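# Advance desk calendar cubes to tomorrow's date

## Task

The calendar's front is the side carrying the month name, turned toward the robot, and it currently displays today's date. Rearrange it so the front displays the next day's date, with each of the two digits right side up. At the end both cubes must rest flat inside the tray, the robot must have released everything and backed away, and it must be neither fallen nor leaning. Anything that stays right only because the robot holds it does not count.

## Robot and tools

ROBOT. A wheeled cart with two arms (left_arm, right_arm), a pan-and-tilt head and three cameras: head_camera, left_wrist_camera, right_wrist_camera. The cart is 0.53 m wide and spans x = -0.35 to 0.07 m in the base frame. Each arm pans about a vertical axis at x = -0.060, y = +0.155 (left) or -0.155 m (right). The shoulder sits 0.03 m out from that axis and 0.89 m above the floor; upper arm 0.116, forearm 0.135, hand 0.162 m. The fixed jaw's tip reaches about 0.44 m from its pan axis at most, and cannot go below roughly 0.55 m above the floor.

FRAMES. Base frame: origin on the floor between the drive wheels, x ahead, y to the left, z up. left_hand and right_hand in the results are the fixed-jaw tips in this frame; a held object lies next to the tip on the swinging-jaw side. Hand axes: z along the fingers, y from swinging jaw toward fixed jaw. Odometry frame is the base frame where the scene began; base_odometry counts wheel rotation only, so slip shows up as travel, and heading (left positive) runs -3.142 to 3.142.

execute_actions. Argument "actions" is a list holding one action or nothing (nothing just reports state and images). An action may contain "base", "joints" or both; their motions start together. "base" holds exactly one command: {"translate_m": d}, a relative straight drive of d metres from the current base position, forward positive, range -1.4 to 1.4; or {"rotate_rad": d}, a relative turn in place, left (counter-clockwise from above) positive, range -3.2 to 3.2. No sideways motion. "joints" is one dictionary for all joints together, keyed by joint name, each value an absolute target in radians: head_pan_rad -3.2..3.2 (0 ahead, + left), head_tilt_rad -0.76..1.45 (0 level, + down), and for each arm prefix left_arm_ / right_arm_: shoulder_pan_rad -1.919..1.919, shoulder_lift_rad -1.745..1.745, elbow_flex_rad -1.69..1.58, wrist_flex_rad -1.658..1.658, wrist_roll_rad -2.743..2.841, gripper_rad 0..1.919. Omitted joints or base may still be driving toward an earlier target without status showing it. "cameras" picks images (a list of names, or "all"; omitted or null means all, [] none). Any unknown key or out-of-range value rejects the whole call and nothing moves.

JOINT MEANINGS. Pan 0 points left_arm left and right_arm right; positive pan turns either arm clockwise from above, so straight ahead is +1.571 (left) and -1.571 (right). With lift, elbow and wrist flex all 0 the upper arm stands up, tilted 0.24 rad outward, and forearm and fingers are horizontal; positive values bend downward. The sum of those three is the fingers' angle below horizontal; 1.571 means pointing down, which requires the forearm no more than 0.08 rad above horizontal. Wrist roll -1.522: jaws close across the arm's plane, fixed jaw on the left looking outward; 1.619: fixed jaw on the right; 0.049: jaws close within the plane, fixed jaw below (level fingers) or toward the pan axis (fingers down). Jaw opening by gripper angle: 0 -> 0.003 m, 0.3 -> 0.026, 0.6 -> 0.049, 1 -> 0.076, 1.919 -> 0.106. The hand body protrudes about 0.08 m above level fingers when the fixed jaw is left, below when right, so keep it left when working level over furniture. Gripping: targets below the contact angle squeeze, maximal at 0.2 rad below; lower adds nothing and risks tripping the jaw. A holding jaw reports off_target; done means empty or barely gripping.

STOWING. Stowed left_arm: pan -1.75, lift 0.05, elbow 1.35, wrist_flex -1.55, roll -1.52; right_arm identical but pan 1.75. Stow in two steps away from loose objects: wrists (flex, roll) first, then the other three. Leaving stow, do not move the wrists first. Turning in place with arms stowed needs 0.44 m of free radius; turning or reversing close to a desk can hook the cart's back and topple the robot.

RESULTS. base_status and joint_status describe how the last accepted action ended: done (base: wheels turned the commanded amount, slip included); off_target (resting away from target, maybe still pushing — means load, obstruction or a tripped motor); time_out (target dropped, holds in place); not_followed (a self-collision check between an arm's links or between arms refused that arm's targets; a gripper target still runs; the refused targets may be retried later). "joint command not followed" lines, often with a "cause:" line, flag that. on_its_own lists what moved uncommanded. To stop a blocked joint pushing, command its current reading. MOTOR HOT warns from 55 °C; an OVER-TEMPERATURE FAULT at 70 °C halts that arm and slackens the hot motors until cooled, with keys marked limit_stop_at_motor_heat — resend those targets. A stop ends the rest of that reply's motion calls.

SAG AND OVERLOAD. Loaded or far-reaching joints settle short on the gravity side; next time aim past by the observed sag. Hand positions may be off by a few centimetres. A joint stuck over ~0.30 rad from target for ~2 s trips to 20 % torque (unreported); the robot keeps the last command while you compose replies, so that time counts. Reset: once the reading is steady, target 0.2 rad from it on the side away from the offending target (or 0.04 rad beyond a range end; a jaw uses the end). Payload ~0.4 kg per hand fully extended, ~0.7 kg within 0.28 m of the pan axis, ~1 kg with both hands close in.

OTHER TOOLS. wait {"seconds": 0..10} lets time pass and reports like an empty action. zoom_image {"camera", "region": [x0,y0,x1,y1]} in pixels of that camera's latest full image (644x476, origin top-left, at most 504x504). finished_scene {"scene": n} ends the scene irreversibly after the last command is held and reports success.

AVOID. Dropping or slamming things, hard shoves, pushing or pulling that could tip the robot (pulls on objects ahead are worst), and arms or hands striking or pressing each other hard. Objects may occasionally get a brief push from outside.

Each tool is called after "Call:" by a JSON object that holds its "name" and its "arguments".

## Session

Call:
{"name": "execute_actions", "arguments": {"actions": []}}

Scene clock: 0.00 s.
base_odometry: x=+0.000 y=+0.000 heading=+0.000 (m, m, rad; odometry frame)
base_status: not commanded
joint_positions: head_pan_rad=-0.024 head_tilt_rad=+0.010 left_arm_shoulder_pan_rad=-1.771 left_arm_shoulder_lift_rad=+0.081 left_arm_elbow_flex_rad=+1.334 left_arm_wrist_flex_rad=-1.548 left_arm_wrist_roll_rad=-1.505 left_arm_gripper_rad=+1.920 right_arm_shoulder_pan_rad=+1.717 right_arm_shoulder_lift_rad=+0.058 right_arm_elbow_flex_rad=+1.291 right_arm_wrist_flex_rad=-1.542 right_arm_wrist_roll_rad=-1.537 right_arm_gripper_rad=+1.920
joint_status: not commanded
left_hand: x=-0.3061 y=+0.0971 z=+0.8925 quat_wxyz=(-0.069, -0.655, -0.072, +0.749) (m; base frame)
right_hand: x=-0.3155 y=-0.1251 z=+0.9051 quat_wxyz=(-0.051, +0.633, -0.051, -0.771) (m; base frame)
pictures: head_camera, left_wrist_camera, right_wrist_camera
Images, in order (width x height): head_camera 644x476, left_wrist_camera 644x476, right_wrist_camera 644x476.

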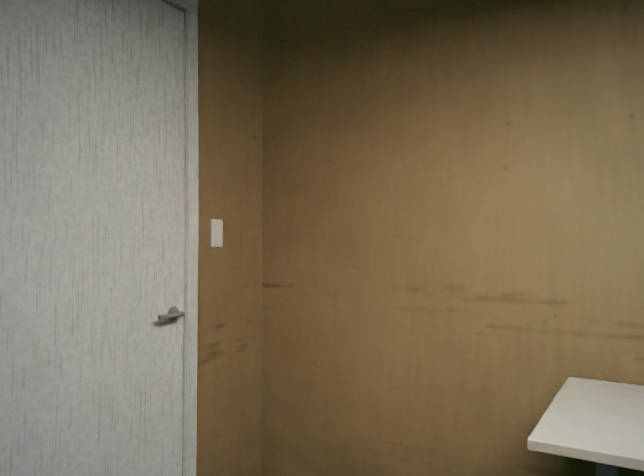

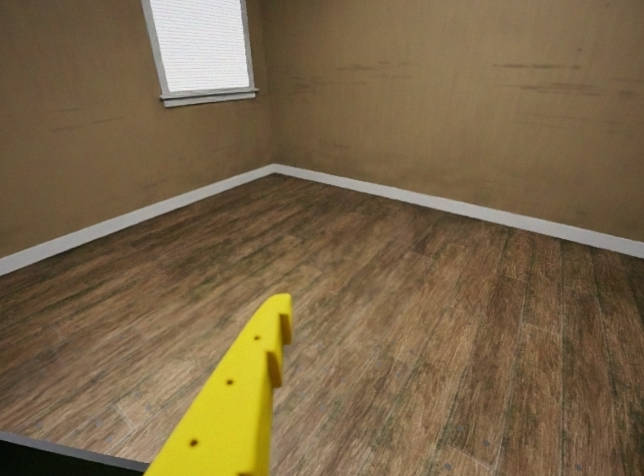

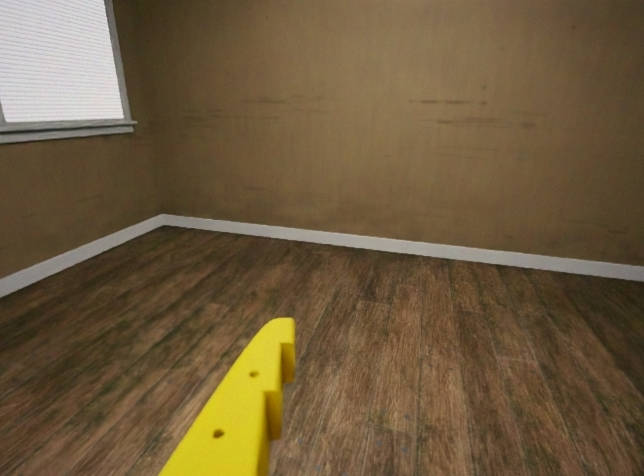

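Call:
{"name": "execute_actions", "arguments": {"actions": [{"joints":{"head_pan_rad":-0.7,"head_tilt_rad":0.4}}], "cameras": ["head_camera"]}}

Scene clock: 5.30 s.
base_odometry: x=+0.000 y=+0.000 heading=+0.000 (m, m, rad; odometry frame)
base_status: not commanded
joint_positions: head_pan_rad=-0.690 head_tilt_rad=+0.393 left_arm_shoulder_pan_rad=-1.771 left_arm_shoulder_lift_rad=+0.081 left_arm_elbow_flex_rad=+1.334 left_arm_wrist_flex_rad=-1.548 left_arm_wrist_roll_rad=-1.505 left_arm_gripper_rad=+1.920 right_arm_shoulder_pan_rad=+1.717 right_arm_shoulder_lift_rad=+0.058 right_arm_elbow_flex_rad=+1.291 right_arm_wrist_flex_rad=-1.542 right_arm_wrist_roll_rad=-1.537 right_arm_gripper_rad=+1.920
joint_status: all done
left_hand: x=-0.3061 y=+0.0971 z=+0.8925 quat_wxyz=(-0.069, -0.655, -0.072, +0.749) (m; base frame)
right_hand: x=-0.3155 y=-0.1251 z=+0.9051 quat_wxyz=(-0.051, +0.633, -0.051, -0.771) (m; base frame)
pictures: head_camera
Images, in order (width x height): head_camera 644x476.

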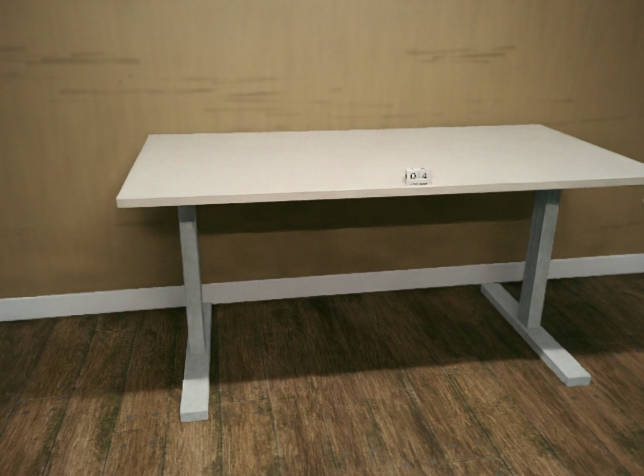

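Call:
{"name": "execute_actions", "arguments": {"actions": [{"base":{"rotate_rad":-1.1}}], "cameras": []}}

Call:
{"name": "execute_actions", "arguments": {"actions": [{"base":{"translate_m":0.75}}], "cameras": []}}

Call:
{"name": "execute_actions", "arguments": {"actions": [{"base":{"rotate_rad":0.59},"joints":{"head_pan_rad":0,"head_tilt_rad":0.6}}], "cameras": ["head_camera"]}}

Scene clock: 17.37 s.
base_odometry: x=-0.001 y=+0.000 heading=-1.099 (m, m, rad; odometry frame)
base_status: done
joint_positions: head_pan_rad=-0.690 head_tilt_rad=+0.393 left_arm_shoulder_pan_rad=-1.771 left_arm_shoulder_lift_rad=+0.081 left_arm_elbow_flex_rad=+1.334 left_arm_wrist_flex_rad=-1.548 left_arm_wrist_roll_rad=-1.505 left_arm_gripper_rad=+1.920 right_arm_shoulder_pan_rad=+1.717 right_arm_shoulder_lift_rad=+0.058 right_arm_elbow_flex_rad=+1.291 right_arm_wrist_flex_rad=-1.542 right_arm_wrist_roll_rad=-1.537 right_arm_gripper_rad=+1.920
joint_status: not commanded
left_hand: x=-0.3061 y=+0.0971 z=+0.8925 quat_wxyz=(-0.069, -0.655, -0.072, +0.749) (m; base frame)
right_hand: x=-0.3155 y=-0.1251 z=+0.9051 quat_wxyz=(-0.051, +0.633, -0.051, -0.771) (m; base frame)
pictures: none
No camera images: the call's "cameras" was empty. Leave "cameras" out to get every camera's image.

Scene clock: 22.03 s.
base_odometry: x=+0.339 y=-0.669 heading=-1.100 (m, m, rad; odometry frame)
base_status: done
joint_positions: head_pan_rad=-0.690 head_tilt_rad=+0.393 left_arm_shoulder_pan_rad=-1.771 left_arm_shoulder_lift_rad=+0.081 left_arm_elbow_flex_rad=+1.334 left_arm_wrist_flex_rad=-1.548 left_arm_wrist_roll_rad=-1.505 left_arm_gripper_rad=+1.920 right_arm_shoulder_pan_rad=+1.717 right_arm_shoulder_lift_rad=+0.058 right_arm_elbow_flex_rad=+1.291 right_arm_wrist_flex_rad=-1.542 right_arm_wrist_roll_rad=-1.537 right_arm_gripper_rad=+1.920
joint_status: not commanded
left_hand: x=-0.3061 y=+0.0971 z=+0.8925 quat_wxyz=(-0.069, -0.655, -0.072, +0.749) (m; base frame)
right_hand: x=-0.3155 y=-0.1251 z=+0.9051 quat_wxyz=(-0.051, +0.633, -0.051, -0.771) (m; base frame)
pictures: none
No camera images: the call's "cameras" was empty. Leave "cameras" out to get every camera's image.

Scene clock: 23.47 s.
base_odometry: x=+0.338 y=-0.668 heading=-0.511 (m, m, rad; odometry frame)
base_status: done
joint_positions: head_pan_rad=-0.010 head_tilt_rad=+0.594 left_arm_shoulder_pan_rad=-1.771 left_arm_shoulder_lift_rad=+0.081 left_arm_elbow_flex_rad=+1.334 left_arm_wrist_flex_rad=-1.548 left_arm_wrist_roll_rad=-1.505 left_arm_gripper_rad=+1.920 right_arm_shoulder_pan_rad=+1.717 right_arm_shoulder_lift_rad=+0.058 right_arm_elbow_flex_rad=+1.291 right_arm_wrist_flex_rad=-1.542 right_arm_wrist_roll_rad=-1.537 right_arm_gripper_rad=+1.920
joint_status: all done
left_hand: x=-0.3061 y=+0.0971 z=+0.8925 quat_wxyz=(-0.069, -0.655, -0.072, +0.749) (m; base frame)
right_hand: x=-0.3155 y=-0.1251 z=+0.9051 quat_wxyz=(-0.051, +0.633, -0.051, -0.771) (m; base frame)
pictures: head_camera
Images, in order (width x height): head_camera 644x476.

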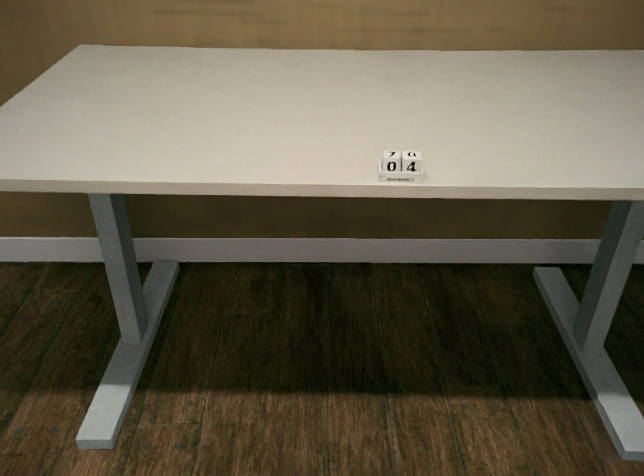

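Call:
{"name": "execute_actions", "arguments": {"actions": [{"base":{"translate_m":0.4},"joints":{"head_tilt_rad":0.9,"right_arm_shoulder_pan_rad":-1.571,"right_arm_shoulder_lift_rad":-0.3,"right_arm_elbow_flex_rad":0.4}}], "cameras": []}}

Call:
{"name": "execute_actions", "arguments": {"actions": [{"joints":{"right_arm_wrist_flex_rad":1.0,"right_arm_gripper_rad":0.7}}], "cameras": ["head_camera","right_wrist_camera"]}}

Scene clock: 31.60 s.
base_odometry: x=+0.688 y=-0.863 heading=-0.509 (m, m, rad; odometry frame)
base_status: done
joint_positions: head_pan_rad=-0.010 head_tilt_rad=+0.895 left_arm_shoulder_pan_rad=-1.771 left_arm_shoulder_lift_rad=+0.081 left_arm_elbow_flex_rad=+1.334 left_arm_wrist_flex_rad=-1.548 left_arm_wrist_roll_rad=-1.505 left_arm_gripper_rad=+1.920 right_arm_shoulder_pan_rad=-1.565 right_arm_shoulder_lift_rad=-0.268 right_arm_elbow_flex_rad=+0.431 right_arm_wrist_flex_rad=-1.542 right_arm_wrist_roll_rad=-1.537 right_arm_gripper_rad=+1.920
joint_status: all done
left_hand: x=-0.3061 y=+0.0971 z=+0.8925 quat_wxyz=(-0.069, -0.655, -0.072, +0.749) (m; base frame)
right_hand: x=+0.1323 y=-0.1483 z=+1.1508 quat_wxyz=(+0.995, +0.001, +0.095, +0.005) (m; base frame)
pictures: none
No camera images: the call's "cameras" was empty. Leave "cameras" out to get every camera's image.

Scene clock: 34.00 s.
base_odometry: x=+0.688 y=-0.863 heading=-0.509 (m, m, rad; odometry frame)
base_status: not commanded
joint_positions: head_pan_rad=-0.010 head_tilt_rad=+0.895 left_arm_shoulder_pan_rad=-1.771 left_arm_shoulder_lift_rad=+0.081 left_arm_elbow_flex_rad=+1.334 left_arm_wrist_flex_rad=-1.548 left_arm_wrist_roll_rad=-1.505 left_arm_gripper_rad=+1.920 right_arm_shoulder_pan_rad=-1.565 right_arm_shoulder_lift_rad=-0.268 right_arm_elbow_flex_rad=+0.431 right_arm_wrist_flex_rad=+0.990 right_arm_wrist_roll_rad=-1.537 right_arm_gripper_rad=+0.708
joint_status: all done
left_hand: x=-0.3061 y=+0.0971 z=+0.8925 quat_wxyz=(-0.069, -0.655, -0.072, +0.749) (m; base frame)
right_hand: x=+0.1667 y=-0.1485 z=+0.8464 quat_wxyz=(+0.207, +0.010, +0.978, +0.001) (m; base frame)
pictures: head_camera, right_wrist_camera
Images, in order (width x height): head_camera 644x476, right_wrist_camera 644x476.

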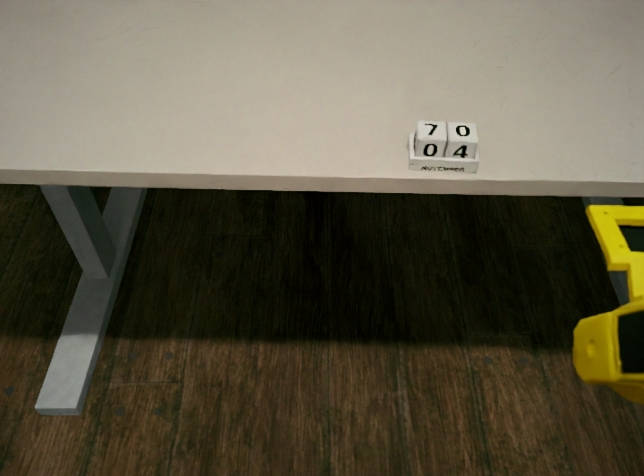

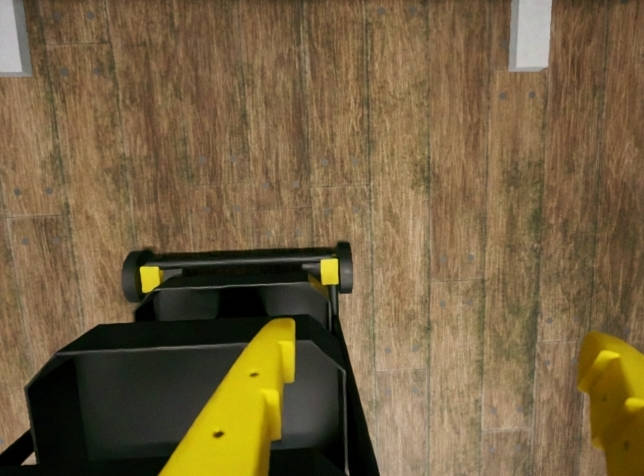

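Call:
{"name": "execute_actions", "arguments": {"actions": [{"base":{"translate_m":0.25},"joints":{"head_tilt_rad":1.1,"head_pan_rad":-0.4,"right_arm_shoulder_lift_rad":0.0,"right_arm_elbow_flex_rad":0.0,"right_arm_wrist_flex_rad":1.5,"right_arm_wrist_roll_rad":0.049}}], "cameras": ["head_camera","right_wrist_camera"]}}

Scene clock: 44.47 s.
base_odometry: x=+0.906 y=-0.985 heading=-0.508 (m, m, rad; odometry frame)
base_status: done
joint_positions: head_pan_rad=-0.390 head_tilt_rad=+1.095 left_arm_shoulder_pan_rad=-1.771 left_arm_shoulder_lift_rad=+0.081 left_arm_elbow_flex_rad=+1.334 left_arm_wrist_flex_rad=-1.548 left_arm_wrist_roll_rad=-1.505 left_arm_gripper_rad=+1.920 right_arm_shoulder_pan_rad=-1.565 right_arm_shoulder_lift_rad=+0.002 right_arm_elbow_flex_rad=+0.032 right_arm_wrist_flex_rad=+1.490 right_arm_wrist_roll_rad=+0.040 right_arm_gripper_rad=+0.708
joint_status: all done
left_hand: x=-0.3061 y=+0.0971 z=+0.8925 quat_wxyz=(-0.069, -0.655, -0.072, +0.749) (m; base frame)
right_hand: x=+0.1332 y=-0.1564 z=+0.8464 quat_wxyz=(+0.016, -0.702, +0.712, -0.016) (m; base frame)
pictures: head_camera, right_wrist_camera
Images, in order (width x height): head_camera 644x476, right_wrist_camera 644x476.

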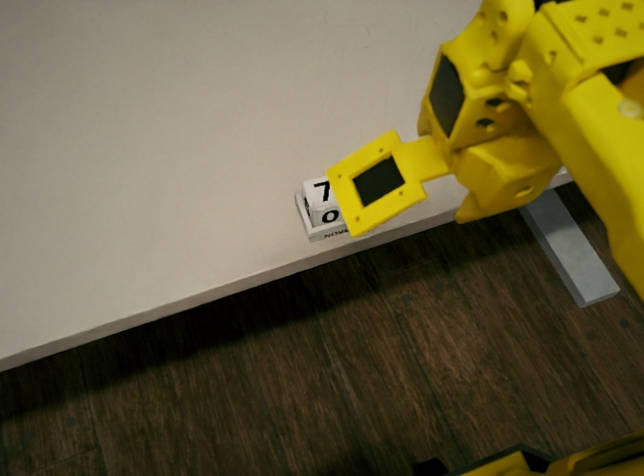

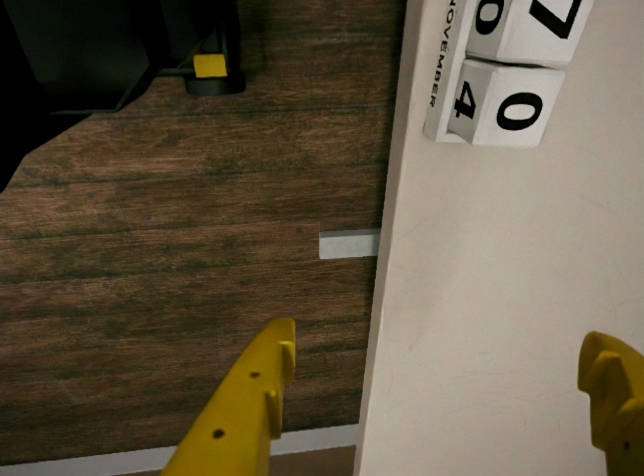

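Call:
{"name": "execute_actions", "arguments": {"actions": [{"base":{"translate_m":0.065},"joints":{"right_arm_shoulder_lift_rad":0.25,"right_arm_elbow_flex_rad":0.27,"right_arm_wrist_flex_rad":1.03}}], "cameras": ["head_camera","right_wrist_camera"]}}

Scene clock: 54.20 s.
base_odometry: x=+0.963 y=-1.016 heading=-0.508 (m, m, rad; odometry frame)
base_status: done
joint_positions: head_pan_rad=-0.390 head_tilt_rad=+1.095 left_arm_shoulder_pan_rad=-1.771 left_arm_shoulder_lift_rad=+0.081 left_arm_elbow_flex_rad=+1.334 left_arm_wrist_flex_rad=-1.548 left_arm_wrist_roll_rad=-1.505 left_arm_gripper_rad=+1.920 right_arm_shoulder_pan_rad=-1.565 right_arm_shoulder_lift_rad=+0.254 right_arm_elbow_flex_rad=+0.273 right_arm_wrist_flex_rad=+1.042 right_arm_wrist_roll_rad=+0.040 right_arm_gripper_rad=+0.708
joint_status: all done
left_hand: x=-0.3061 y=+0.0971 z=+0.8925 quat_wxyz=(-0.069, -0.655, -0.072, +0.749) (m; base frame)
right_hand: x=+0.1374 y=-0.1564 z=+0.7721 quat_wxyz=(+0.001, -0.702, +0.712, -0.001) (m; base frame)
pictures: head_camera, right_wrist_camera
Images, in order (width x height): head_camera 644x476, right_wrist_camera 644x476.

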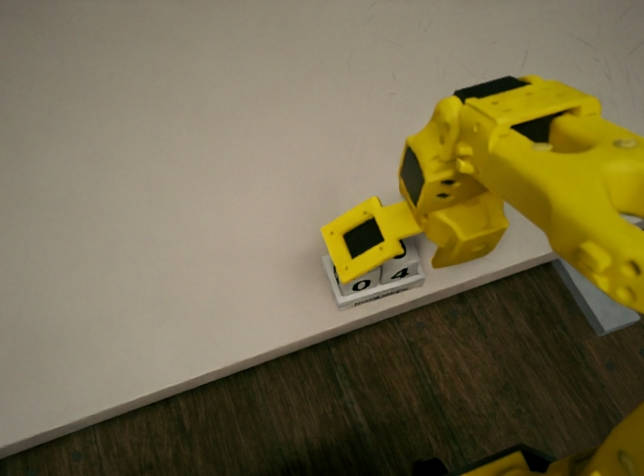

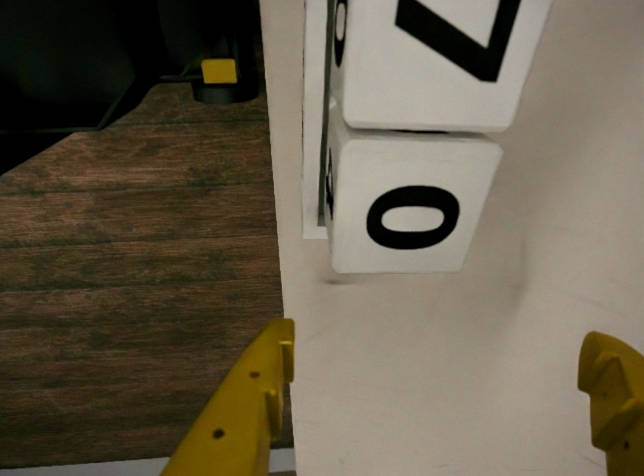

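Call:
{"name": "execute_actions", "arguments": {"actions": [{"joints":{"right_arm_shoulder_pan_rad":-1.67,"right_arm_wrist_roll_rad":-0.05}}], "cameras": ["right_wrist_camera"]}}

Call:
{"name": "execute_actions", "arguments": {"actions": [{"joints":{"right_arm_shoulder_lift_rad":0.36,"right_arm_elbow_flex_rad":0.29,"right_arm_wrist_flex_rad":0.9}}], "cameras": ["head_camera","right_wrist_camera"]}}

Scene clock: 61.57 s.
base_odometry: x=+0.963 y=-1.016 heading=-0.508 (m, m, rad; odometry frame)
base_status: not commanded
joint_positions: head_pan_rad=-0.390 head_tilt_rad=+1.095 left_arm_shoulder_pan_rad=-1.771 left_arm_shoulder_lift_rad=+0.081 left_arm_elbow_flex_rad=+1.334 left_arm_wrist_flex_rad=-1.548 left_arm_wrist_roll_rad=-1.505 left_arm_gripper_rad=+1.920 right_arm_shoulder_pan_rad=-1.664 right_arm_shoulder_lift_rad=+0.254 right_arm_elbow_flex_rad=+0.273 right_arm_wrist_flex_rad=+1.042 right_arm_wrist_roll_rad=-0.041 right_arm_gripper_rad=+0.708
joint_status: all done
left_hand: x=-0.3061 y=+0.0971 z=+0.8925 quat_wxyz=(-0.069, -0.655, -0.072, +0.749) (m; base frame)
right_hand: x=+0.1366 y=-0.1364 z=+0.7721 quat_wxyz=(+0.001, -0.708, +0.706, -0.001) (m; base frame)
pictures: right_wrist_camera
Images, in order (width x height): right_wrist_camera 644x476.

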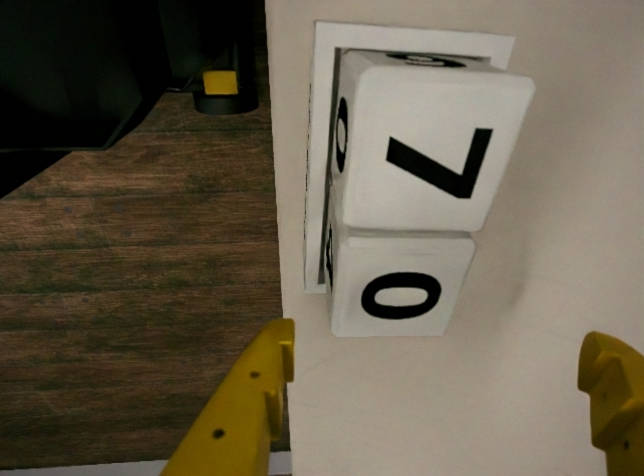

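Scene clock: 62.37 s.
base_odometry: x=+0.963 y=-1.016 heading=-0.508 (m, m, rad; odometry frame)
base_status: not commanded
joint_positions: head_pan_rad=-0.390 head_tilt_rad=+1.095 left_arm_shoulder_pan_rad=-1.771 left_arm_shoulder_lift_rad=+0.081 left_arm_elbow_flex_rad=+1.334 left_arm_wrist_flex_rad=-1.548 left_arm_wrist_roll_rad=-1.505 left_arm_gripper_rad=+1.920 right_arm_shoulder_pan_rad=-1.664 right_arm_shoulder_lift_rad=+0.364 right_arm_elbow_flex_rad=+0.292 right_arm_wrist_flex_rad=+0.912 right_arm_wrist_roll_rad=-0.041 right_arm_gripper_rad=+0.708
joint_status: all done
left_hand: x=-0.3061 y=+0.0971 z=+0.8925 quat_wxyz=(-0.069, -0.655, -0.072, +0.749) (m; base frame)
right_hand: x=+0.1382 y=-0.1362 z=+0.7504 quat_wxyz=(+0.001, -0.708, +0.706, -0.001) (m; base frame)
pictures: head_camera, right_wrist_camera
Images, in order (width x height): head_camera 644x476, right_wrist_camera 644x476.

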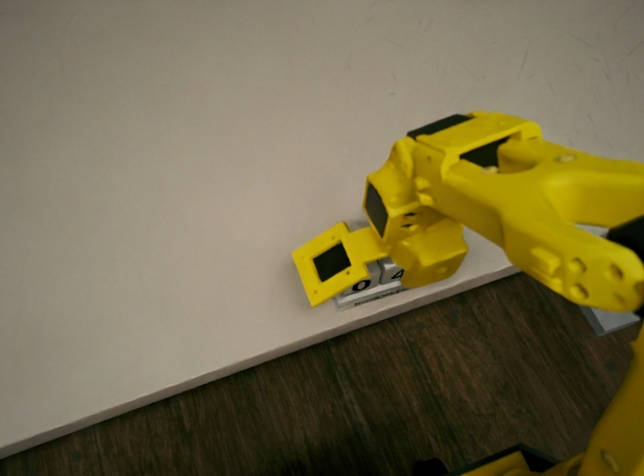

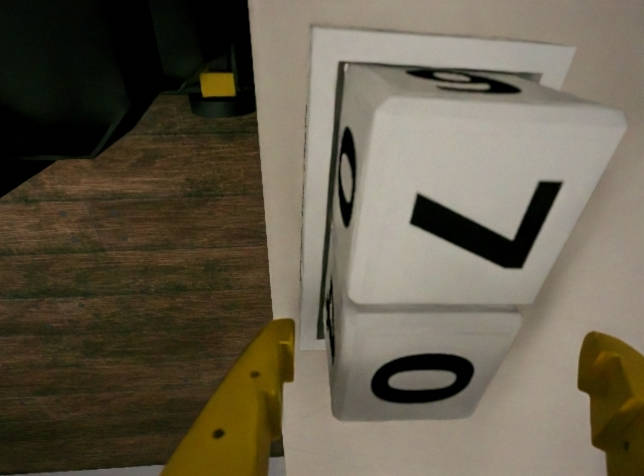

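Call:
{"name": "execute_actions", "arguments": {"actions": [{"base":{"translate_m":0.007},"joints":{"right_arm_shoulder_lift_rad":0.41,"right_arm_wrist_flex_rad":0.85}}], "cameras": ["right_wrist_camera"]}}

Call:
{"name": "execute_actions", "arguments": {"actions": [{"joints":{"right_arm_gripper_rad":0.2}}], "cameras": ["right_wrist_camera"]}}

Scene clock: 68.50 s.
base_odometry: x=+0.970 y=-1.020 heading=-0.508 (m, m, rad; odometry frame)
base_status: done
joint_positions: head_pan_rad=-0.390 head_tilt_rad=+1.095 left_arm_shoulder_pan_rad=-1.771 left_arm_shoulder_lift_rad=+0.081 left_arm_elbow_flex_rad=+1.334 left_arm_wrist_flex_rad=-1.548 left_arm_wrist_roll_rad=-1.505 left_arm_gripper_rad=+1.920 right_arm_shoulder_pan_rad=-1.664 right_arm_shoulder_lift_rad=+0.415 right_arm_elbow_flex_rad=+0.292 right_arm_wrist_flex_rad=+0.863 right_arm_wrist_roll_rad=-0.041 right_arm_gripper_rad=+0.708
joint_status: all done
left_hand: x=-0.3061 y=+0.0971 z=+0.8925 quat_wxyz=(-0.069, -0.655, -0.072, +0.749) (m; base frame)
right_hand: x=+0.1386 y=-0.1362 z=+0.7415 quat_wxyz=(+0.000, -0.708, +0.706, +0.000) (m; base frame)
pictures: right_wrist_camera
Images, in order (width x height): right_wrist_camera 644x476.

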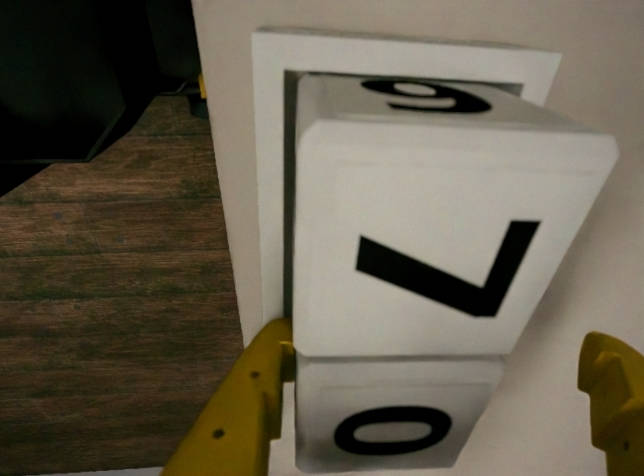

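Scene clock: 69.30 s.
base_odometry: x=+0.970 y=-1.020 heading=-0.508 (m, m, rad; odometry frame)
base_status: not commanded
joint_positions: head_pan_rad=-0.390 head_tilt_rad=+1.095 left_arm_shoulder_pan_rad=-1.771 left_arm_shoulder_lift_rad=+0.081 left_arm_elbow_flex_rad=+1.334 left_arm_wrist_flex_rad=-1.548 left_arm_wrist_roll_rad=-1.505 left_arm_gripper_rad=+1.920 right_arm_shoulder_pan_rad=-1.664 right_arm_shoulder_lift_rad=+0.415 right_arm_elbow_flex_rad=+0.292 right_arm_wrist_flex_rad=+0.861 right_arm_wrist_roll_rad=-0.041 right_arm_gripper_rad=+0.365
joint_status: right_arm_gripper_rad off_target (ended at +0.365, target +0.200)
left_hand: x=-0.3061 y=+0.0971 z=+0.8925 quat_wxyz=(-0.069, -0.655, -0.072, +0.749) (m; base frame)
right_hand: x=+0.1389 y=-0.1362 z=+0.7414 quat_wxyz=(+0.001, -0.708, +0.706, -0.001) (m; base frame)
pictures: right_wrist_camera
Images, in order (width x height): right_wrist_camera 644x476.

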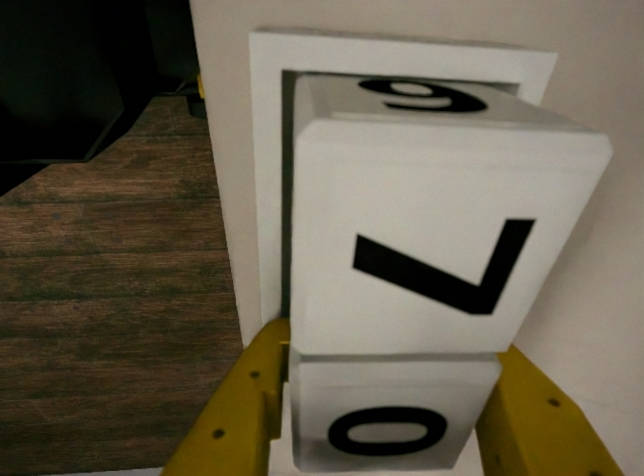

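Call:
{"name": "execute_actions", "arguments": {"actions": [{"joints":{"right_arm_shoulder_lift_rad":0.17,"right_arm_elbow_flex_rad":0.22,"right_arm_wrist_flex_rad":1.15}}], "cameras": ["right_wrist_camera"]}}

Call:
{"name": "execute_actions", "arguments": {"actions": [{"joints":{"right_arm_wrist_flex_rad":0.3,"right_arm_wrist_roll_rad":1.6,"head_tilt_rad":0.8}}], "cameras": ["head_camera"]}}

Scene clock: 76.03 s.
base_odometry: x=+0.970 y=-1.020 heading=-0.508 (m, m, rad; odometry frame)
base_status: not commanded
joint_positions: head_pan_rad=-0.390 head_tilt_rad=+1.095 left_arm_shoulder_pan_rad=-1.771 left_arm_shoulder_lift_rad=+0.081 left_arm_elbow_flex_rad=+1.334 left_arm_wrist_flex_rad=-1.548 left_arm_wrist_roll_rad=-1.505 left_arm_gripper_rad=+1.920 right_arm_shoulder_pan_rad=-1.664 right_arm_shoulder_lift_rad=+0.216 right_arm_elbow_flex_rad=+0.250 right_arm_wrist_flex_rad=+1.137 right_arm_wrist_roll_rad=-0.041 right_arm_gripper_rad=+0.365
joint_status: all done
left_hand: x=-0.3061 y=+0.0971 z=+0.8925 quat_wxyz=(-0.069, -0.655, -0.072, +0.749) (m; base frame)
right_hand: x=+0.1309 y=-0.1369 z=+0.7819 quat_wxyz=(-0.012, -0.708, +0.706, +0.010) (m; base frame)
pictures: right_wrist_camera
Images, in order (width x height): right_wrist_camera 644x476.

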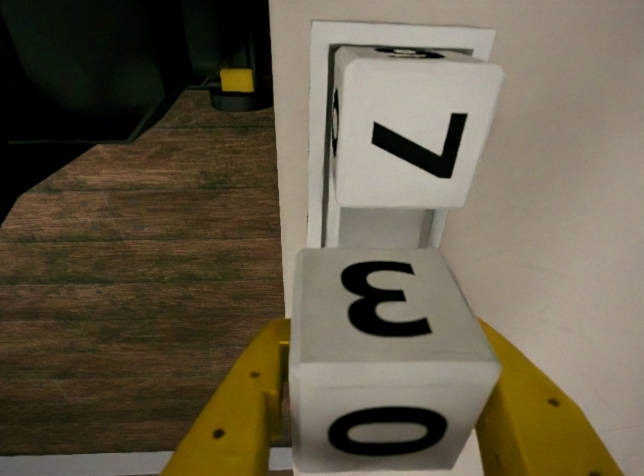

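Scene clock: 78.07 s.
base_odometry: x=+0.970 y=-1.020 heading=-0.508 (m, m, rad; odometry frame)
base_status: not commanded
joint_positions: head_pan_rad=-0.390 head_tilt_rad=+0.815 left_arm_shoulder_pan_rad=-1.771 left_arm_shoulder_lift_rad=+0.081 left_arm_elbow_flex_rad=+1.334 left_arm_wrist_flex_rad=-1.548 left_arm_wrist_roll_rad=-1.505 left_arm_gripper_rad=+1.920 right_arm_shoulder_pan_rad=-1.664 right_arm_shoulder_lift_rad=+0.216 right_arm_elbow_flex_rad=+0.250 right_arm_wrist_flex_rad=+0.321 right_arm_wrist_roll_rad=+1.592 right_arm_gripper_rad=+0.365
joint_status: all done
left_hand: x=-0.3061 y=+0.0971 z=+0.8925 quat_wxyz=(-0.069, -0.655, -0.072, +0.749) (m; base frame)
right_hand: x=+0.2575 y=-0.1336 z=+0.8285 quat_wxyz=(+0.023, -0.924, -0.030, -0.382) (m; base frame)
pictures: head_camera
Images, in order (width x height): head_camera 644x476.

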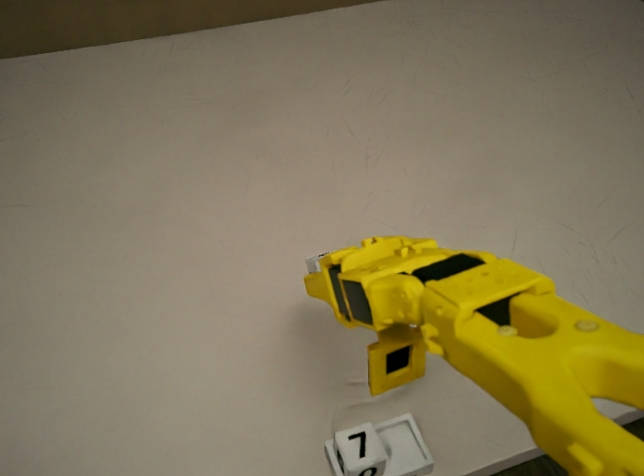

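Call:
{"name": "execute_actions", "arguments": {"actions": [{"joints":{"right_arm_wrist_flex_rad":-0.8,"head_tilt_rad":0.55}}], "cameras": ["head_camera"]}}

Scene clock: 82.23 s.
base_odometry: x=+0.970 y=-1.020 heading=-0.508 (m, m, rad; odometry frame)
base_status: not commanded
joint_positions: head_pan_rad=-0.390 head_tilt_rad=+0.564 left_arm_shoulder_pan_rad=-1.771 left_arm_shoulder_lift_rad=+0.081 left_arm_elbow_flex_rad=+1.334 left_arm_wrist_flex_rad=-1.548 left_arm_wrist_roll_rad=-1.505 left_arm_gripper_rad=+1.920 right_arm_shoulder_pan_rad=-1.664 right_arm_shoulder_lift_rad=+0.216 right_arm_elbow_flex_rad=+0.250 right_arm_wrist_flex_rad=-0.777 right_arm_wrist_roll_rad=+1.592 right_arm_gripper_rad=+0.365
joint_status: all done
left_hand: x=-0.3061 y=+0.0971 z=+0.8925 quat_wxyz=(-0.069, -0.655, -0.072, +0.749) (m; base frame)
right_hand: x=+0.2967 y=-0.1299 z=+0.9914 quat_wxyz=(+0.048, -0.588, -0.019, -0.807) (m; base frame)
pictures: head_camera
Images, in order (width x height): head_camera 644x476.

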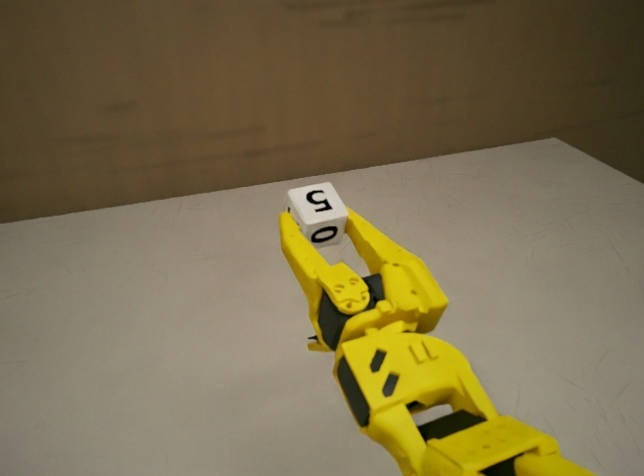

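Call:
{"name": "execute_actions", "arguments": {"actions": [{"joints":{"right_arm_shoulder_pan_rad":-1.25,"right_arm_shoulder_lift_rad":0.3,"right_arm_elbow_flex_rad":0.07,"right_arm_wrist_flex_rad":1.18,"right_arm_wrist_roll_rad":-1.53,"head_tilt_rad":1.05,"head_pan_rad":-0.6}}], "cameras": []}}

Call:
{"name": "execute_actions", "arguments": {"actions": [{"joints":{"right_arm_shoulder_lift_rad":0.53,"right_arm_wrist_flex_rad":0.925}}], "cameras": ["head_camera","right_wrist_camera"]}}

Scene clock: 93.27 s.
base_odometry: x=+0.970 y=-1.020 heading=-0.508 (m, m, rad; odometry frame)
base_status: not commanded
joint_positions: head_pan_rad=-0.590 head_tilt_rad=+1.045 left_arm_shoulder_pan_rad=-1.771 left_arm_shoulder_lift_rad=+0.081 left_arm_elbow_flex_rad=+1.334 left_arm_wrist_flex_rad=-1.548 left_arm_wrist_roll_rad=-1.505 left_arm_gripper_rad=+1.920 right_arm_shoulder_pan_rad=-1.256 right_arm_shoulder_lift_rad=+0.312 right_arm_elbow_flex_rad=+0.101 right_arm_wrist_flex_rad=+1.168 right_arm_wrist_roll_rad=-1.522 right_arm_gripper_rad=+0.365
joint_status: all done
left_hand: x=-0.3061 y=+0.0971 z=+0.8925 quat_wxyz=(-0.069, -0.655, -0.072, +0.749) (m; base frame)
right_hand: x=+0.1472 y=-0.2144 z=+0.7826 quat_wxyz=(-0.005, +0.157, +0.988, +0.001) (m; base frame)
pictures: none
No camera images: the call's "cameras" was empty. Leave "cameras" out to get every camera's image.

Scene clock: 94.20 s.
base_odometry: x=+0.970 y=-1.020 heading=-0.508 (m, m, rad; odometry frame)
base_status: not commanded
joint_positions: head_pan_rad=-0.590 head_tilt_rad=+1.045 left_arm_shoulder_pan_rad=-1.771 left_arm_shoulder_lift_rad=+0.081 left_arm_elbow_flex_rad=+1.334 left_arm_wrist_flex_rad=-1.548 left_arm_wrist_roll_rad=-1.505 left_arm_gripper_rad=+1.920 right_arm_shoulder_pan_rad=-1.256 right_arm_shoulder_lift_rad=+0.538 right_arm_elbow_flex_rad=+0.099 right_arm_wrist_flex_rad=+0.938 right_arm_wrist_roll_rad=-1.522 right_arm_gripper_rad=+0.365
joint_status: all done
left_hand: x=-0.3061 y=+0.0971 z=+0.8925 quat_wxyz=(-0.069, -0.655, -0.072, +0.749) (m; base frame)
right_hand: x=+0.1542 y=-0.2167 z=+0.7398 quat_wxyz=(-0.002, +0.157, +0.988, +0.000) (m; base frame)
pictures: head_camera, right_wrist_camera
Images, in order (width x height): head_camera 644x476, right_wrist_camera 644x476.

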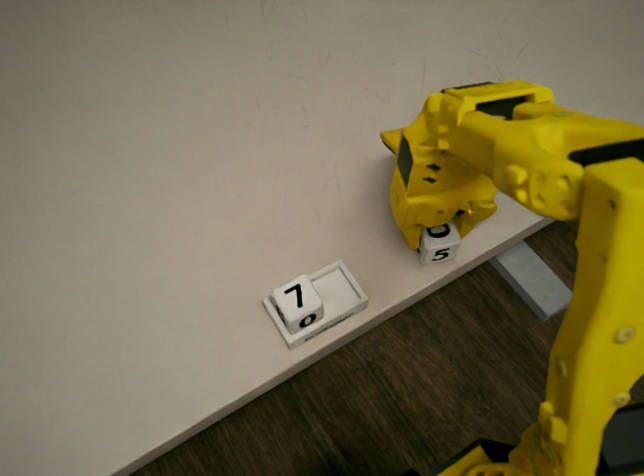

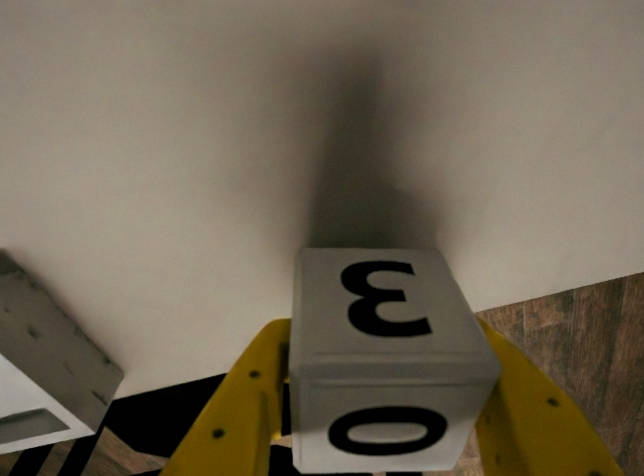

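Call:
{"name": "execute_actions", "arguments": {"actions": [{"base":{"translate_m":0.025},"joints":{"right_arm_shoulder_lift_rad":0.55,"right_arm_wrist_flex_rad":0.905}}], "cameras": []}}

Call:
{"name": "execute_actions", "arguments": {"actions": [{"joints":{"right_arm_gripper_rad":0.75}}], "cameras": []}}

Call:
{"name": "execute_actions", "arguments": {"actions": [{"joints":{"right_arm_shoulder_lift_rad":0.33,"right_arm_wrist_flex_rad":1.11}}], "cameras": []}}

Call:
{"name": "execute_actions", "arguments": {"actions": [{"base":{"translate_m":-0.025},"joints":{"right_arm_wrist_roll_rad":0.06}}], "cameras": ["head_camera","right_wrist_camera"]}}

Scene clock: 102.83 s.
base_odometry: x=+0.992 y=-1.032 heading=-0.508 (m, m, rad; odometry frame)
base_status: done
joint_positions: head_pan_rad=-0.590 head_tilt_rad=+1.045 left_arm_shoulder_pan_rad=-1.771 left_arm_shoulder_lift_rad=+0.081 left_arm_elbow_flex_rad=+1.334 left_arm_wrist_flex_rad=-1.548 left_arm_wrist_roll_rad=-1.505 left_arm_gripper_rad=+1.920 right_arm_shoulder_pan_rad=-1.256 right_arm_shoulder_lift_rad=+0.558 right_arm_elbow_flex_rad=+0.096 right_arm_wrist_flex_rad=+0.916 right_arm_wrist_roll_rad=-1.522 right_arm_gripper_rad=+0.365
joint_status: all done
left_hand: x=-0.3061 y=+0.0971 z=+0.8925 quat_wxyz=(-0.069, -0.655, -0.072, +0.749) (m; base frame)
right_hand: x=+0.1552 y=-0.2170 z=+0.7362 quat_wxyz=(+0.000, +0.157, +0.988, +0.000) (m; base frame)
pictures: none
No camera images: the call's "cameras" was empty. Leave "cameras" out to get every camera's image.

Scene clock: 103.63 s.
base_odometry: x=+0.992 y=-1.032 heading=-0.508 (m, m, rad; odometry frame)
base_status: not commanded
joint_positions: head_pan_rad=-0.590 head_tilt_rad=+1.045 left_arm_shoulder_pan_rad=-1.771 left_arm_shoulder_lift_rad=+0.081 left_arm_elbow_flex_rad=+1.334 left_arm_wrist_flex_rad=-1.548 left_arm_wrist_roll_rad=-1.505 left_arm_gripper_rad=+1.920 right_arm_shoulder_pan_rad=-1.256 right_arm_shoulder_lift_rad=+0.558 right_arm_elbow_flex_rad=+0.096 right_arm_wrist_flex_rad=+0.916 right_arm_wrist_roll_rad=-1.522 right_arm_gripper_rad=+0.740
joint_status: all done
left_hand: x=-0.3061 y=+0.0971 z=+0.8925 quat_wxyz=(-0.069, -0.655, -0.072, +0.749) (m; base frame)
right_hand: x=+0.1552 y=-0.2170 z=+0.7362 quat_wxyz=(+0.000, +0.157, +0.988, +0.000) (m; base frame)
pictures: none
No camera images: the call's "cameras" was empty. Leave "cameras" out to get every camera's image.

Scene clock: 104.50 s.
base_odometry: x=+0.992 y=-1.032 heading=-0.508 (m, m, rad; odometry frame)
base_status: not commanded
joint_positions: head_pan_rad=-0.590 head_tilt_rad=+1.045 left_arm_shoulder_pan_rad=-1.771 left_arm_shoulder_lift_rad=+0.081 left_arm_elbow_flex_rad=+1.334 left_arm_wrist_flex_rad=-1.548 left_arm_wrist_roll_rad=-1.505 left_arm_gripper_rad=+1.920 right_arm_shoulder_pan_rad=-1.256 right_arm_shoulder_lift_rad=+0.378 right_arm_elbow_flex_rad=+0.096 right_arm_wrist_flex_rad=+1.099 right_arm_wrist_roll_rad=-1.522 right_arm_gripper_rad=+0.741
joint_status: all done
left_hand: x=-0.3061 y=+0.0971 z=+0.8925 quat_wxyz=(-0.069, -0.655, -0.072, +0.749) (m; base frame)
right_hand: x=+0.1513 y=-0.2158 z=+0.7708 quat_wxyz=(-0.001, +0.157, +0.988, +0.000) (m; base frame)
pictures: none
No camera images: the call's "cameras" was empty. Leave "cameras" out to get every camera's image.

Scene clock: 106.47 s.
base_odometry: x=+0.970 y=-1.020 heading=-0.508 (m, m, rad; odometry frame)
base_status: done
joint_positions: head_pan_rad=-0.590 head_tilt_rad=+1.045 left_arm_shoulder_pan_rad=-1.771 left_arm_shoulder_lift_rad=+0.081 left_arm_elbow_flex_rad=+1.334 left_arm_wrist_flex_rad=-1.548 left_arm_wrist_roll_rad=-1.505 left_arm_gripper_rad=+1.920 right_arm_shoulder_pan_rad=-1.256 right_arm_shoulder_lift_rad=+0.378 right_arm_elbow_flex_rad=+0.096 right_arm_wrist_flex_rad=+1.099 right_arm_wrist_roll_rad=+0.051 right_arm_gripper_rad=+0.741
joint_status: all done
left_hand: x=-0.3061 y=+0.0971 z=+0.8925 quat_wxyz=(-0.069, -0.655, -0.072, +0.749) (m; base frame)
right_hand: x=+0.1415 y=-0.2211 z=+0.7708 quat_wxyz=(-0.001, -0.588, +0.809, +0.001) (m; base frame)
pictures: head_camera, right_wrist_camera
Images, in order (width x height): head_camera 644x476, right_wrist_camera 644x476.

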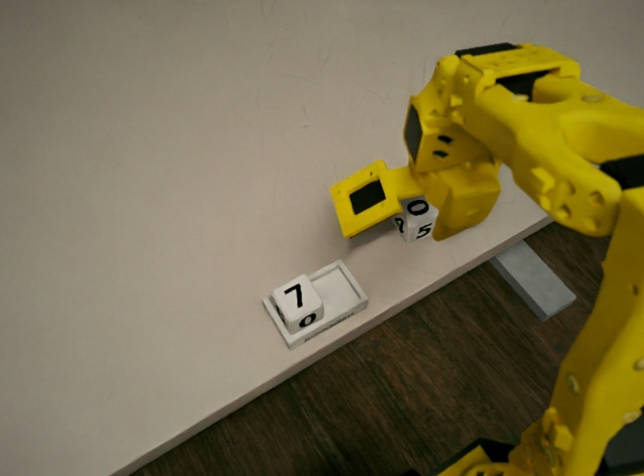

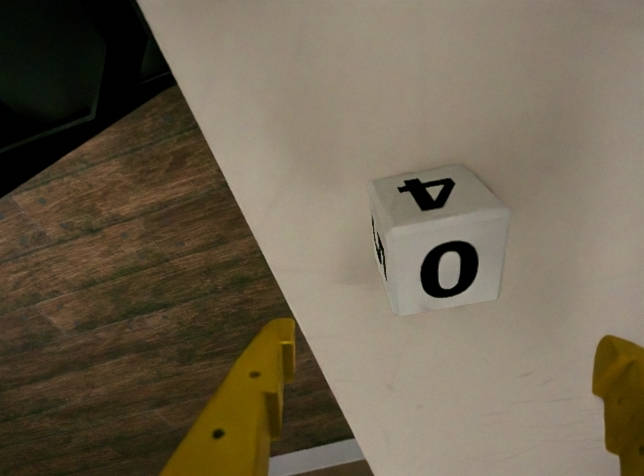

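Call:
{"name": "execute_actions", "arguments": {"actions": [{"base":{"translate_m":0.012},"joints":{"right_arm_wrist_roll_rad":0.2}}], "cameras": []}}

Call:
{"name": "execute_actions", "arguments": {"actions": [{"joints":{"right_arm_shoulder_lift_rad":0.55,"right_arm_wrist_flex_rad":0.905}}], "cameras": ["right_wrist_camera"]}}

Call:
{"name": "execute_actions", "arguments": {"actions": [{"joints":{"right_arm_gripper_rad":0.2}}], "cameras": ["right_wrist_camera"]}}

Scene clock: 114.43 s.
base_odometry: x=+0.981 y=-1.026 heading=-0.508 (m, m, rad; odometry frame)
base_status: done
joint_positions: head_pan_rad=-0.590 head_tilt_rad=+1.045 left_arm_shoulder_pan_rad=-1.771 left_arm_shoulder_lift_rad=+0.081 left_arm_elbow_flex_rad=+1.334 left_arm_wrist_flex_rad=-1.548 left_arm_wrist_roll_rad=-1.505 left_arm_gripper_rad=+1.920 right_arm_shoulder_pan_rad=-1.256 right_arm_shoulder_lift_rad=+0.377 right_arm_elbow_flex_rad=+0.096 right_arm_wrist_flex_rad=+1.099 right_arm_wrist_roll_rad=+0.193 right_arm_gripper_rad=+0.741
joint_status: all done
left_hand: x=-0.3061 y=+0.0971 z=+0.8925 quat_wxyz=(-0.069, -0.655, -0.072, +0.749) (m; base frame)
right_hand: x=+0.1414 y=-0.2223 z=+0.7711 quat_wxyz=(+0.000, -0.644, +0.765, +0.000) (m; base frame)
pictures: none
No camera images: the call's "cameras" was empty. Leave "cameras" out to get every camera's image.

Scene clock: 115.33 s.
base_odometry: x=+0.981 y=-1.026 heading=-0.508 (m, m, rad; odometry frame)
base_status: not commanded
joint_positions: head_pan_rad=-0.590 head_tilt_rad=+1.045 left_arm_shoulder_pan_rad=-1.771 left_arm_shoulder_lift_rad=+0.081 left_arm_elbow_flex_rad=+1.334 left_arm_wrist_flex_rad=-1.548 left_arm_wrist_roll_rad=-1.505 left_arm_gripper_rad=+1.920 right_arm_shoulder_pan_rad=-1.256 right_arm_shoulder_lift_rad=+0.558 right_arm_elbow_flex_rad=+0.096 right_arm_wrist_flex_rad=+0.918 right_arm_wrist_roll_rad=+0.193 right_arm_gripper_rad=+0.741
joint_status: all done
left_hand: x=-0.3061 y=+0.0971 z=+0.8925 quat_wxyz=(-0.069, -0.655, -0.072, +0.749) (m; base frame)
right_hand: x=+0.1449 y=-0.2234 z=+0.7362 quat_wxyz=(+0.000, -0.644, +0.765, +0.000) (m; base frame)
pictures: right_wrist_camera
Images, in order (width x height): right_wrist_camera 644x476.

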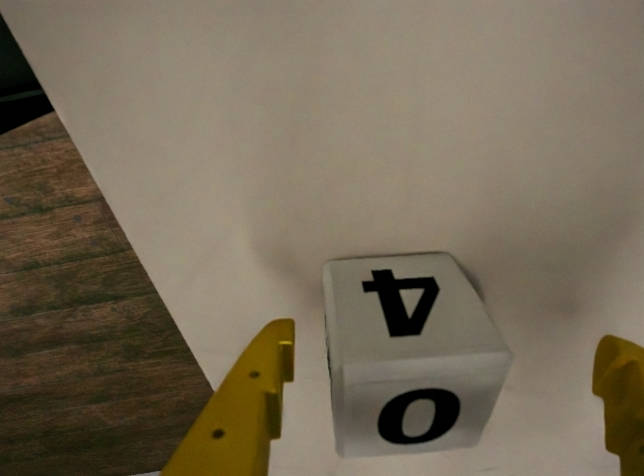

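Scene clock: 116.13 s.
base_odometry: x=+0.981 y=-1.026 heading=-0.508 (m, m, rad; odometry frame)
base_status: not commanded
joint_positions: head_pan_rad=-0.590 head_tilt_rad=+1.045 left_arm_shoulder_pan_rad=-1.771 left_arm_shoulder_lift_rad=+0.081 left_arm_elbow_flex_rad=+1.334 left_arm_wrist_flex_rad=-1.548 left_arm_wrist_roll_rad=-1.505 left_arm_gripper_rad=+1.920 right_arm_shoulder_pan_rad=-1.256 right_arm_shoulder_lift_rad=+0.558 right_arm_elbow_flex_rad=+0.095 right_arm_wrist_flex_rad=+0.916 right_arm_wrist_roll_rad=+0.193 right_arm_gripper_rad=+0.365
joint_status: right_arm_gripper_rad off_target (ended at +0.365, target +0.200)
left_hand: x=-0.3061 y=+0.0971 z=+0.8925 quat_wxyz=(-0.069, -0.655, -0.072, +0.749) (m; base frame)
right_hand: x=+0.1455 y=-0.2236 z=+0.7364 quat_wxyz=(+0.001, -0.644, +0.765, -0.001) (m; base frame)
pictures: right_wrist_camera
Images, in order (width x height): right_wrist_camera 644x476.

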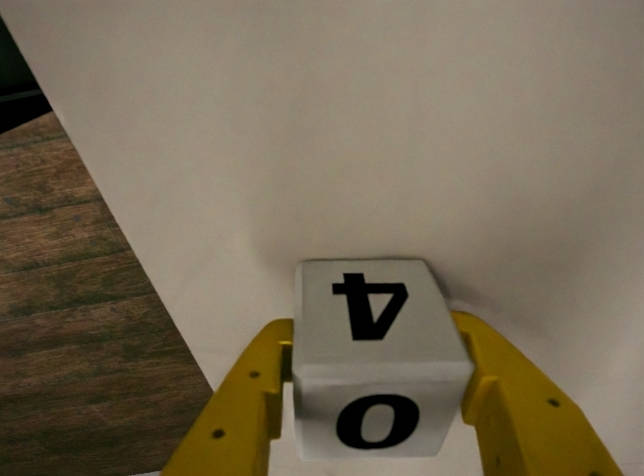

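Call:
{"name": "execute_actions", "arguments": {"actions": [{"base":{"translate_m":-0.012},"joints":{"right_arm_shoulder_lift_rad":0.2,"right_arm_wrist_flex_rad":1.15}}], "cameras": []}}

Call:
{"name": "execute_actions", "arguments": {"actions": [{"joints":{"right_arm_shoulder_pan_rad":-1.685,"right_arm_wrist_roll_rad":-0.07,"right_arm_elbow_flex_rad":0.27,"right_arm_wrist_flex_rad":1.03}}], "cameras": ["head_camera","right_wrist_camera"]}}

Scene clock: 123.10 s.
base_odometry: x=+0.970 y=-1.020 heading=-0.508 (m, m, rad; odometry frame)
base_status: done
joint_positions: head_pan_rad=-0.590 head_tilt_rad=+1.045 left_arm_shoulder_pan_rad=-1.771 left_arm_shoulder_lift_rad=+0.081 left_arm_elbow_flex_rad=+1.334 left_arm_wrist_flex_rad=-1.548 left_arm_wrist_roll_rad=-1.505 left_arm_gripper_rad=+1.920 right_arm_shoulder_pan_rad=-1.256 right_arm_shoulder_lift_rad=+0.248 right_arm_elbow_flex_rad=+0.093 right_arm_wrist_flex_rad=+1.140 right_arm_wrist_roll_rad=+0.193 right_arm_gripper_rad=+0.365
joint_status: all done
left_hand: x=-0.3061 y=+0.0971 z=+0.8925 quat_wxyz=(-0.069, -0.655, -0.072, +0.749) (m; base frame)
right_hand: x=+0.1493 y=-0.2249 z=+0.7955 quat_wxyz=(+0.024, -0.644, +0.764, -0.038) (m; base frame)
pictures: none
No camera images: the call's "cameras" was empty. Leave "cameras" out to get every camera's image.

Scene clock: 124.17 s.
base_odometry: x=+0.970 y=-1.020 heading=-0.508 (m, m, rad; odometry frame)
base_status: not commanded
joint_positions: head_pan_rad=-0.590 head_tilt_rad=+1.045 left_arm_shoulder_pan_rad=-1.771 left_arm_shoulder_lift_rad=+0.081 left_arm_elbow_flex_rad=+1.334 left_arm_wrist_flex_rad=-1.548 left_arm_wrist_roll_rad=-1.505 left_arm_gripper_rad=+1.920 right_arm_shoulder_pan_rad=-1.679 right_arm_shoulder_lift_rad=+0.246 right_arm_elbow_flex_rad=+0.274 right_arm_wrist_flex_rad=+1.042 right_arm_wrist_roll_rad=-0.063 right_arm_gripper_rad=+0.365
joint_status: all done
left_hand: x=-0.3061 y=+0.0971 z=+0.8925 quat_wxyz=(-0.069, -0.655, -0.072, +0.749) (m; base frame)
right_hand: x=+0.1369 y=-0.1331 z=+0.7732 quat_wxyz=(+0.003, -0.706, +0.708, -0.003) (m; base frame)
pictures: head_camera, right_wrist_camera
Images, in order (width x height): head_camera 644x476, right_wrist_camera 644x476.

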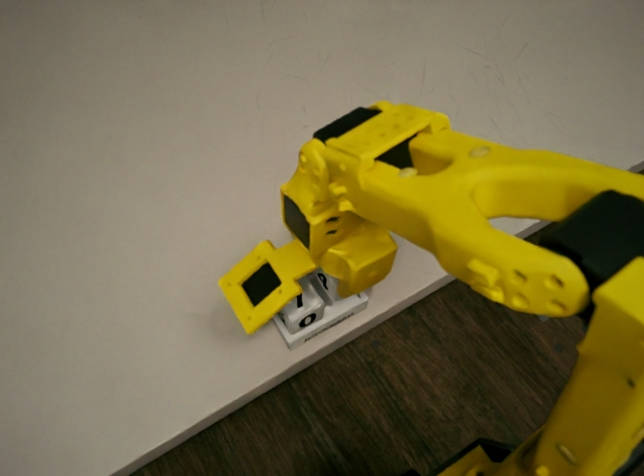

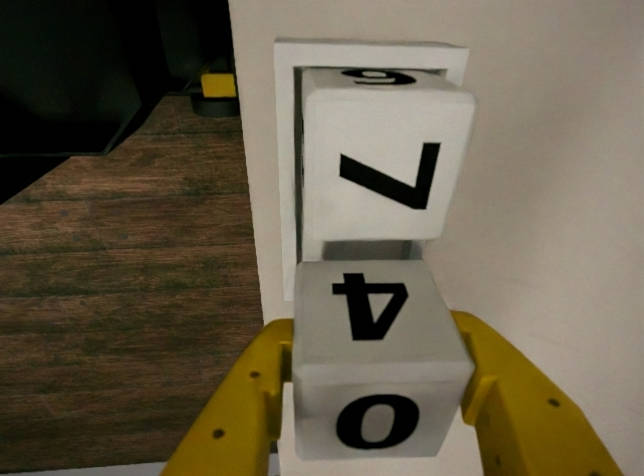

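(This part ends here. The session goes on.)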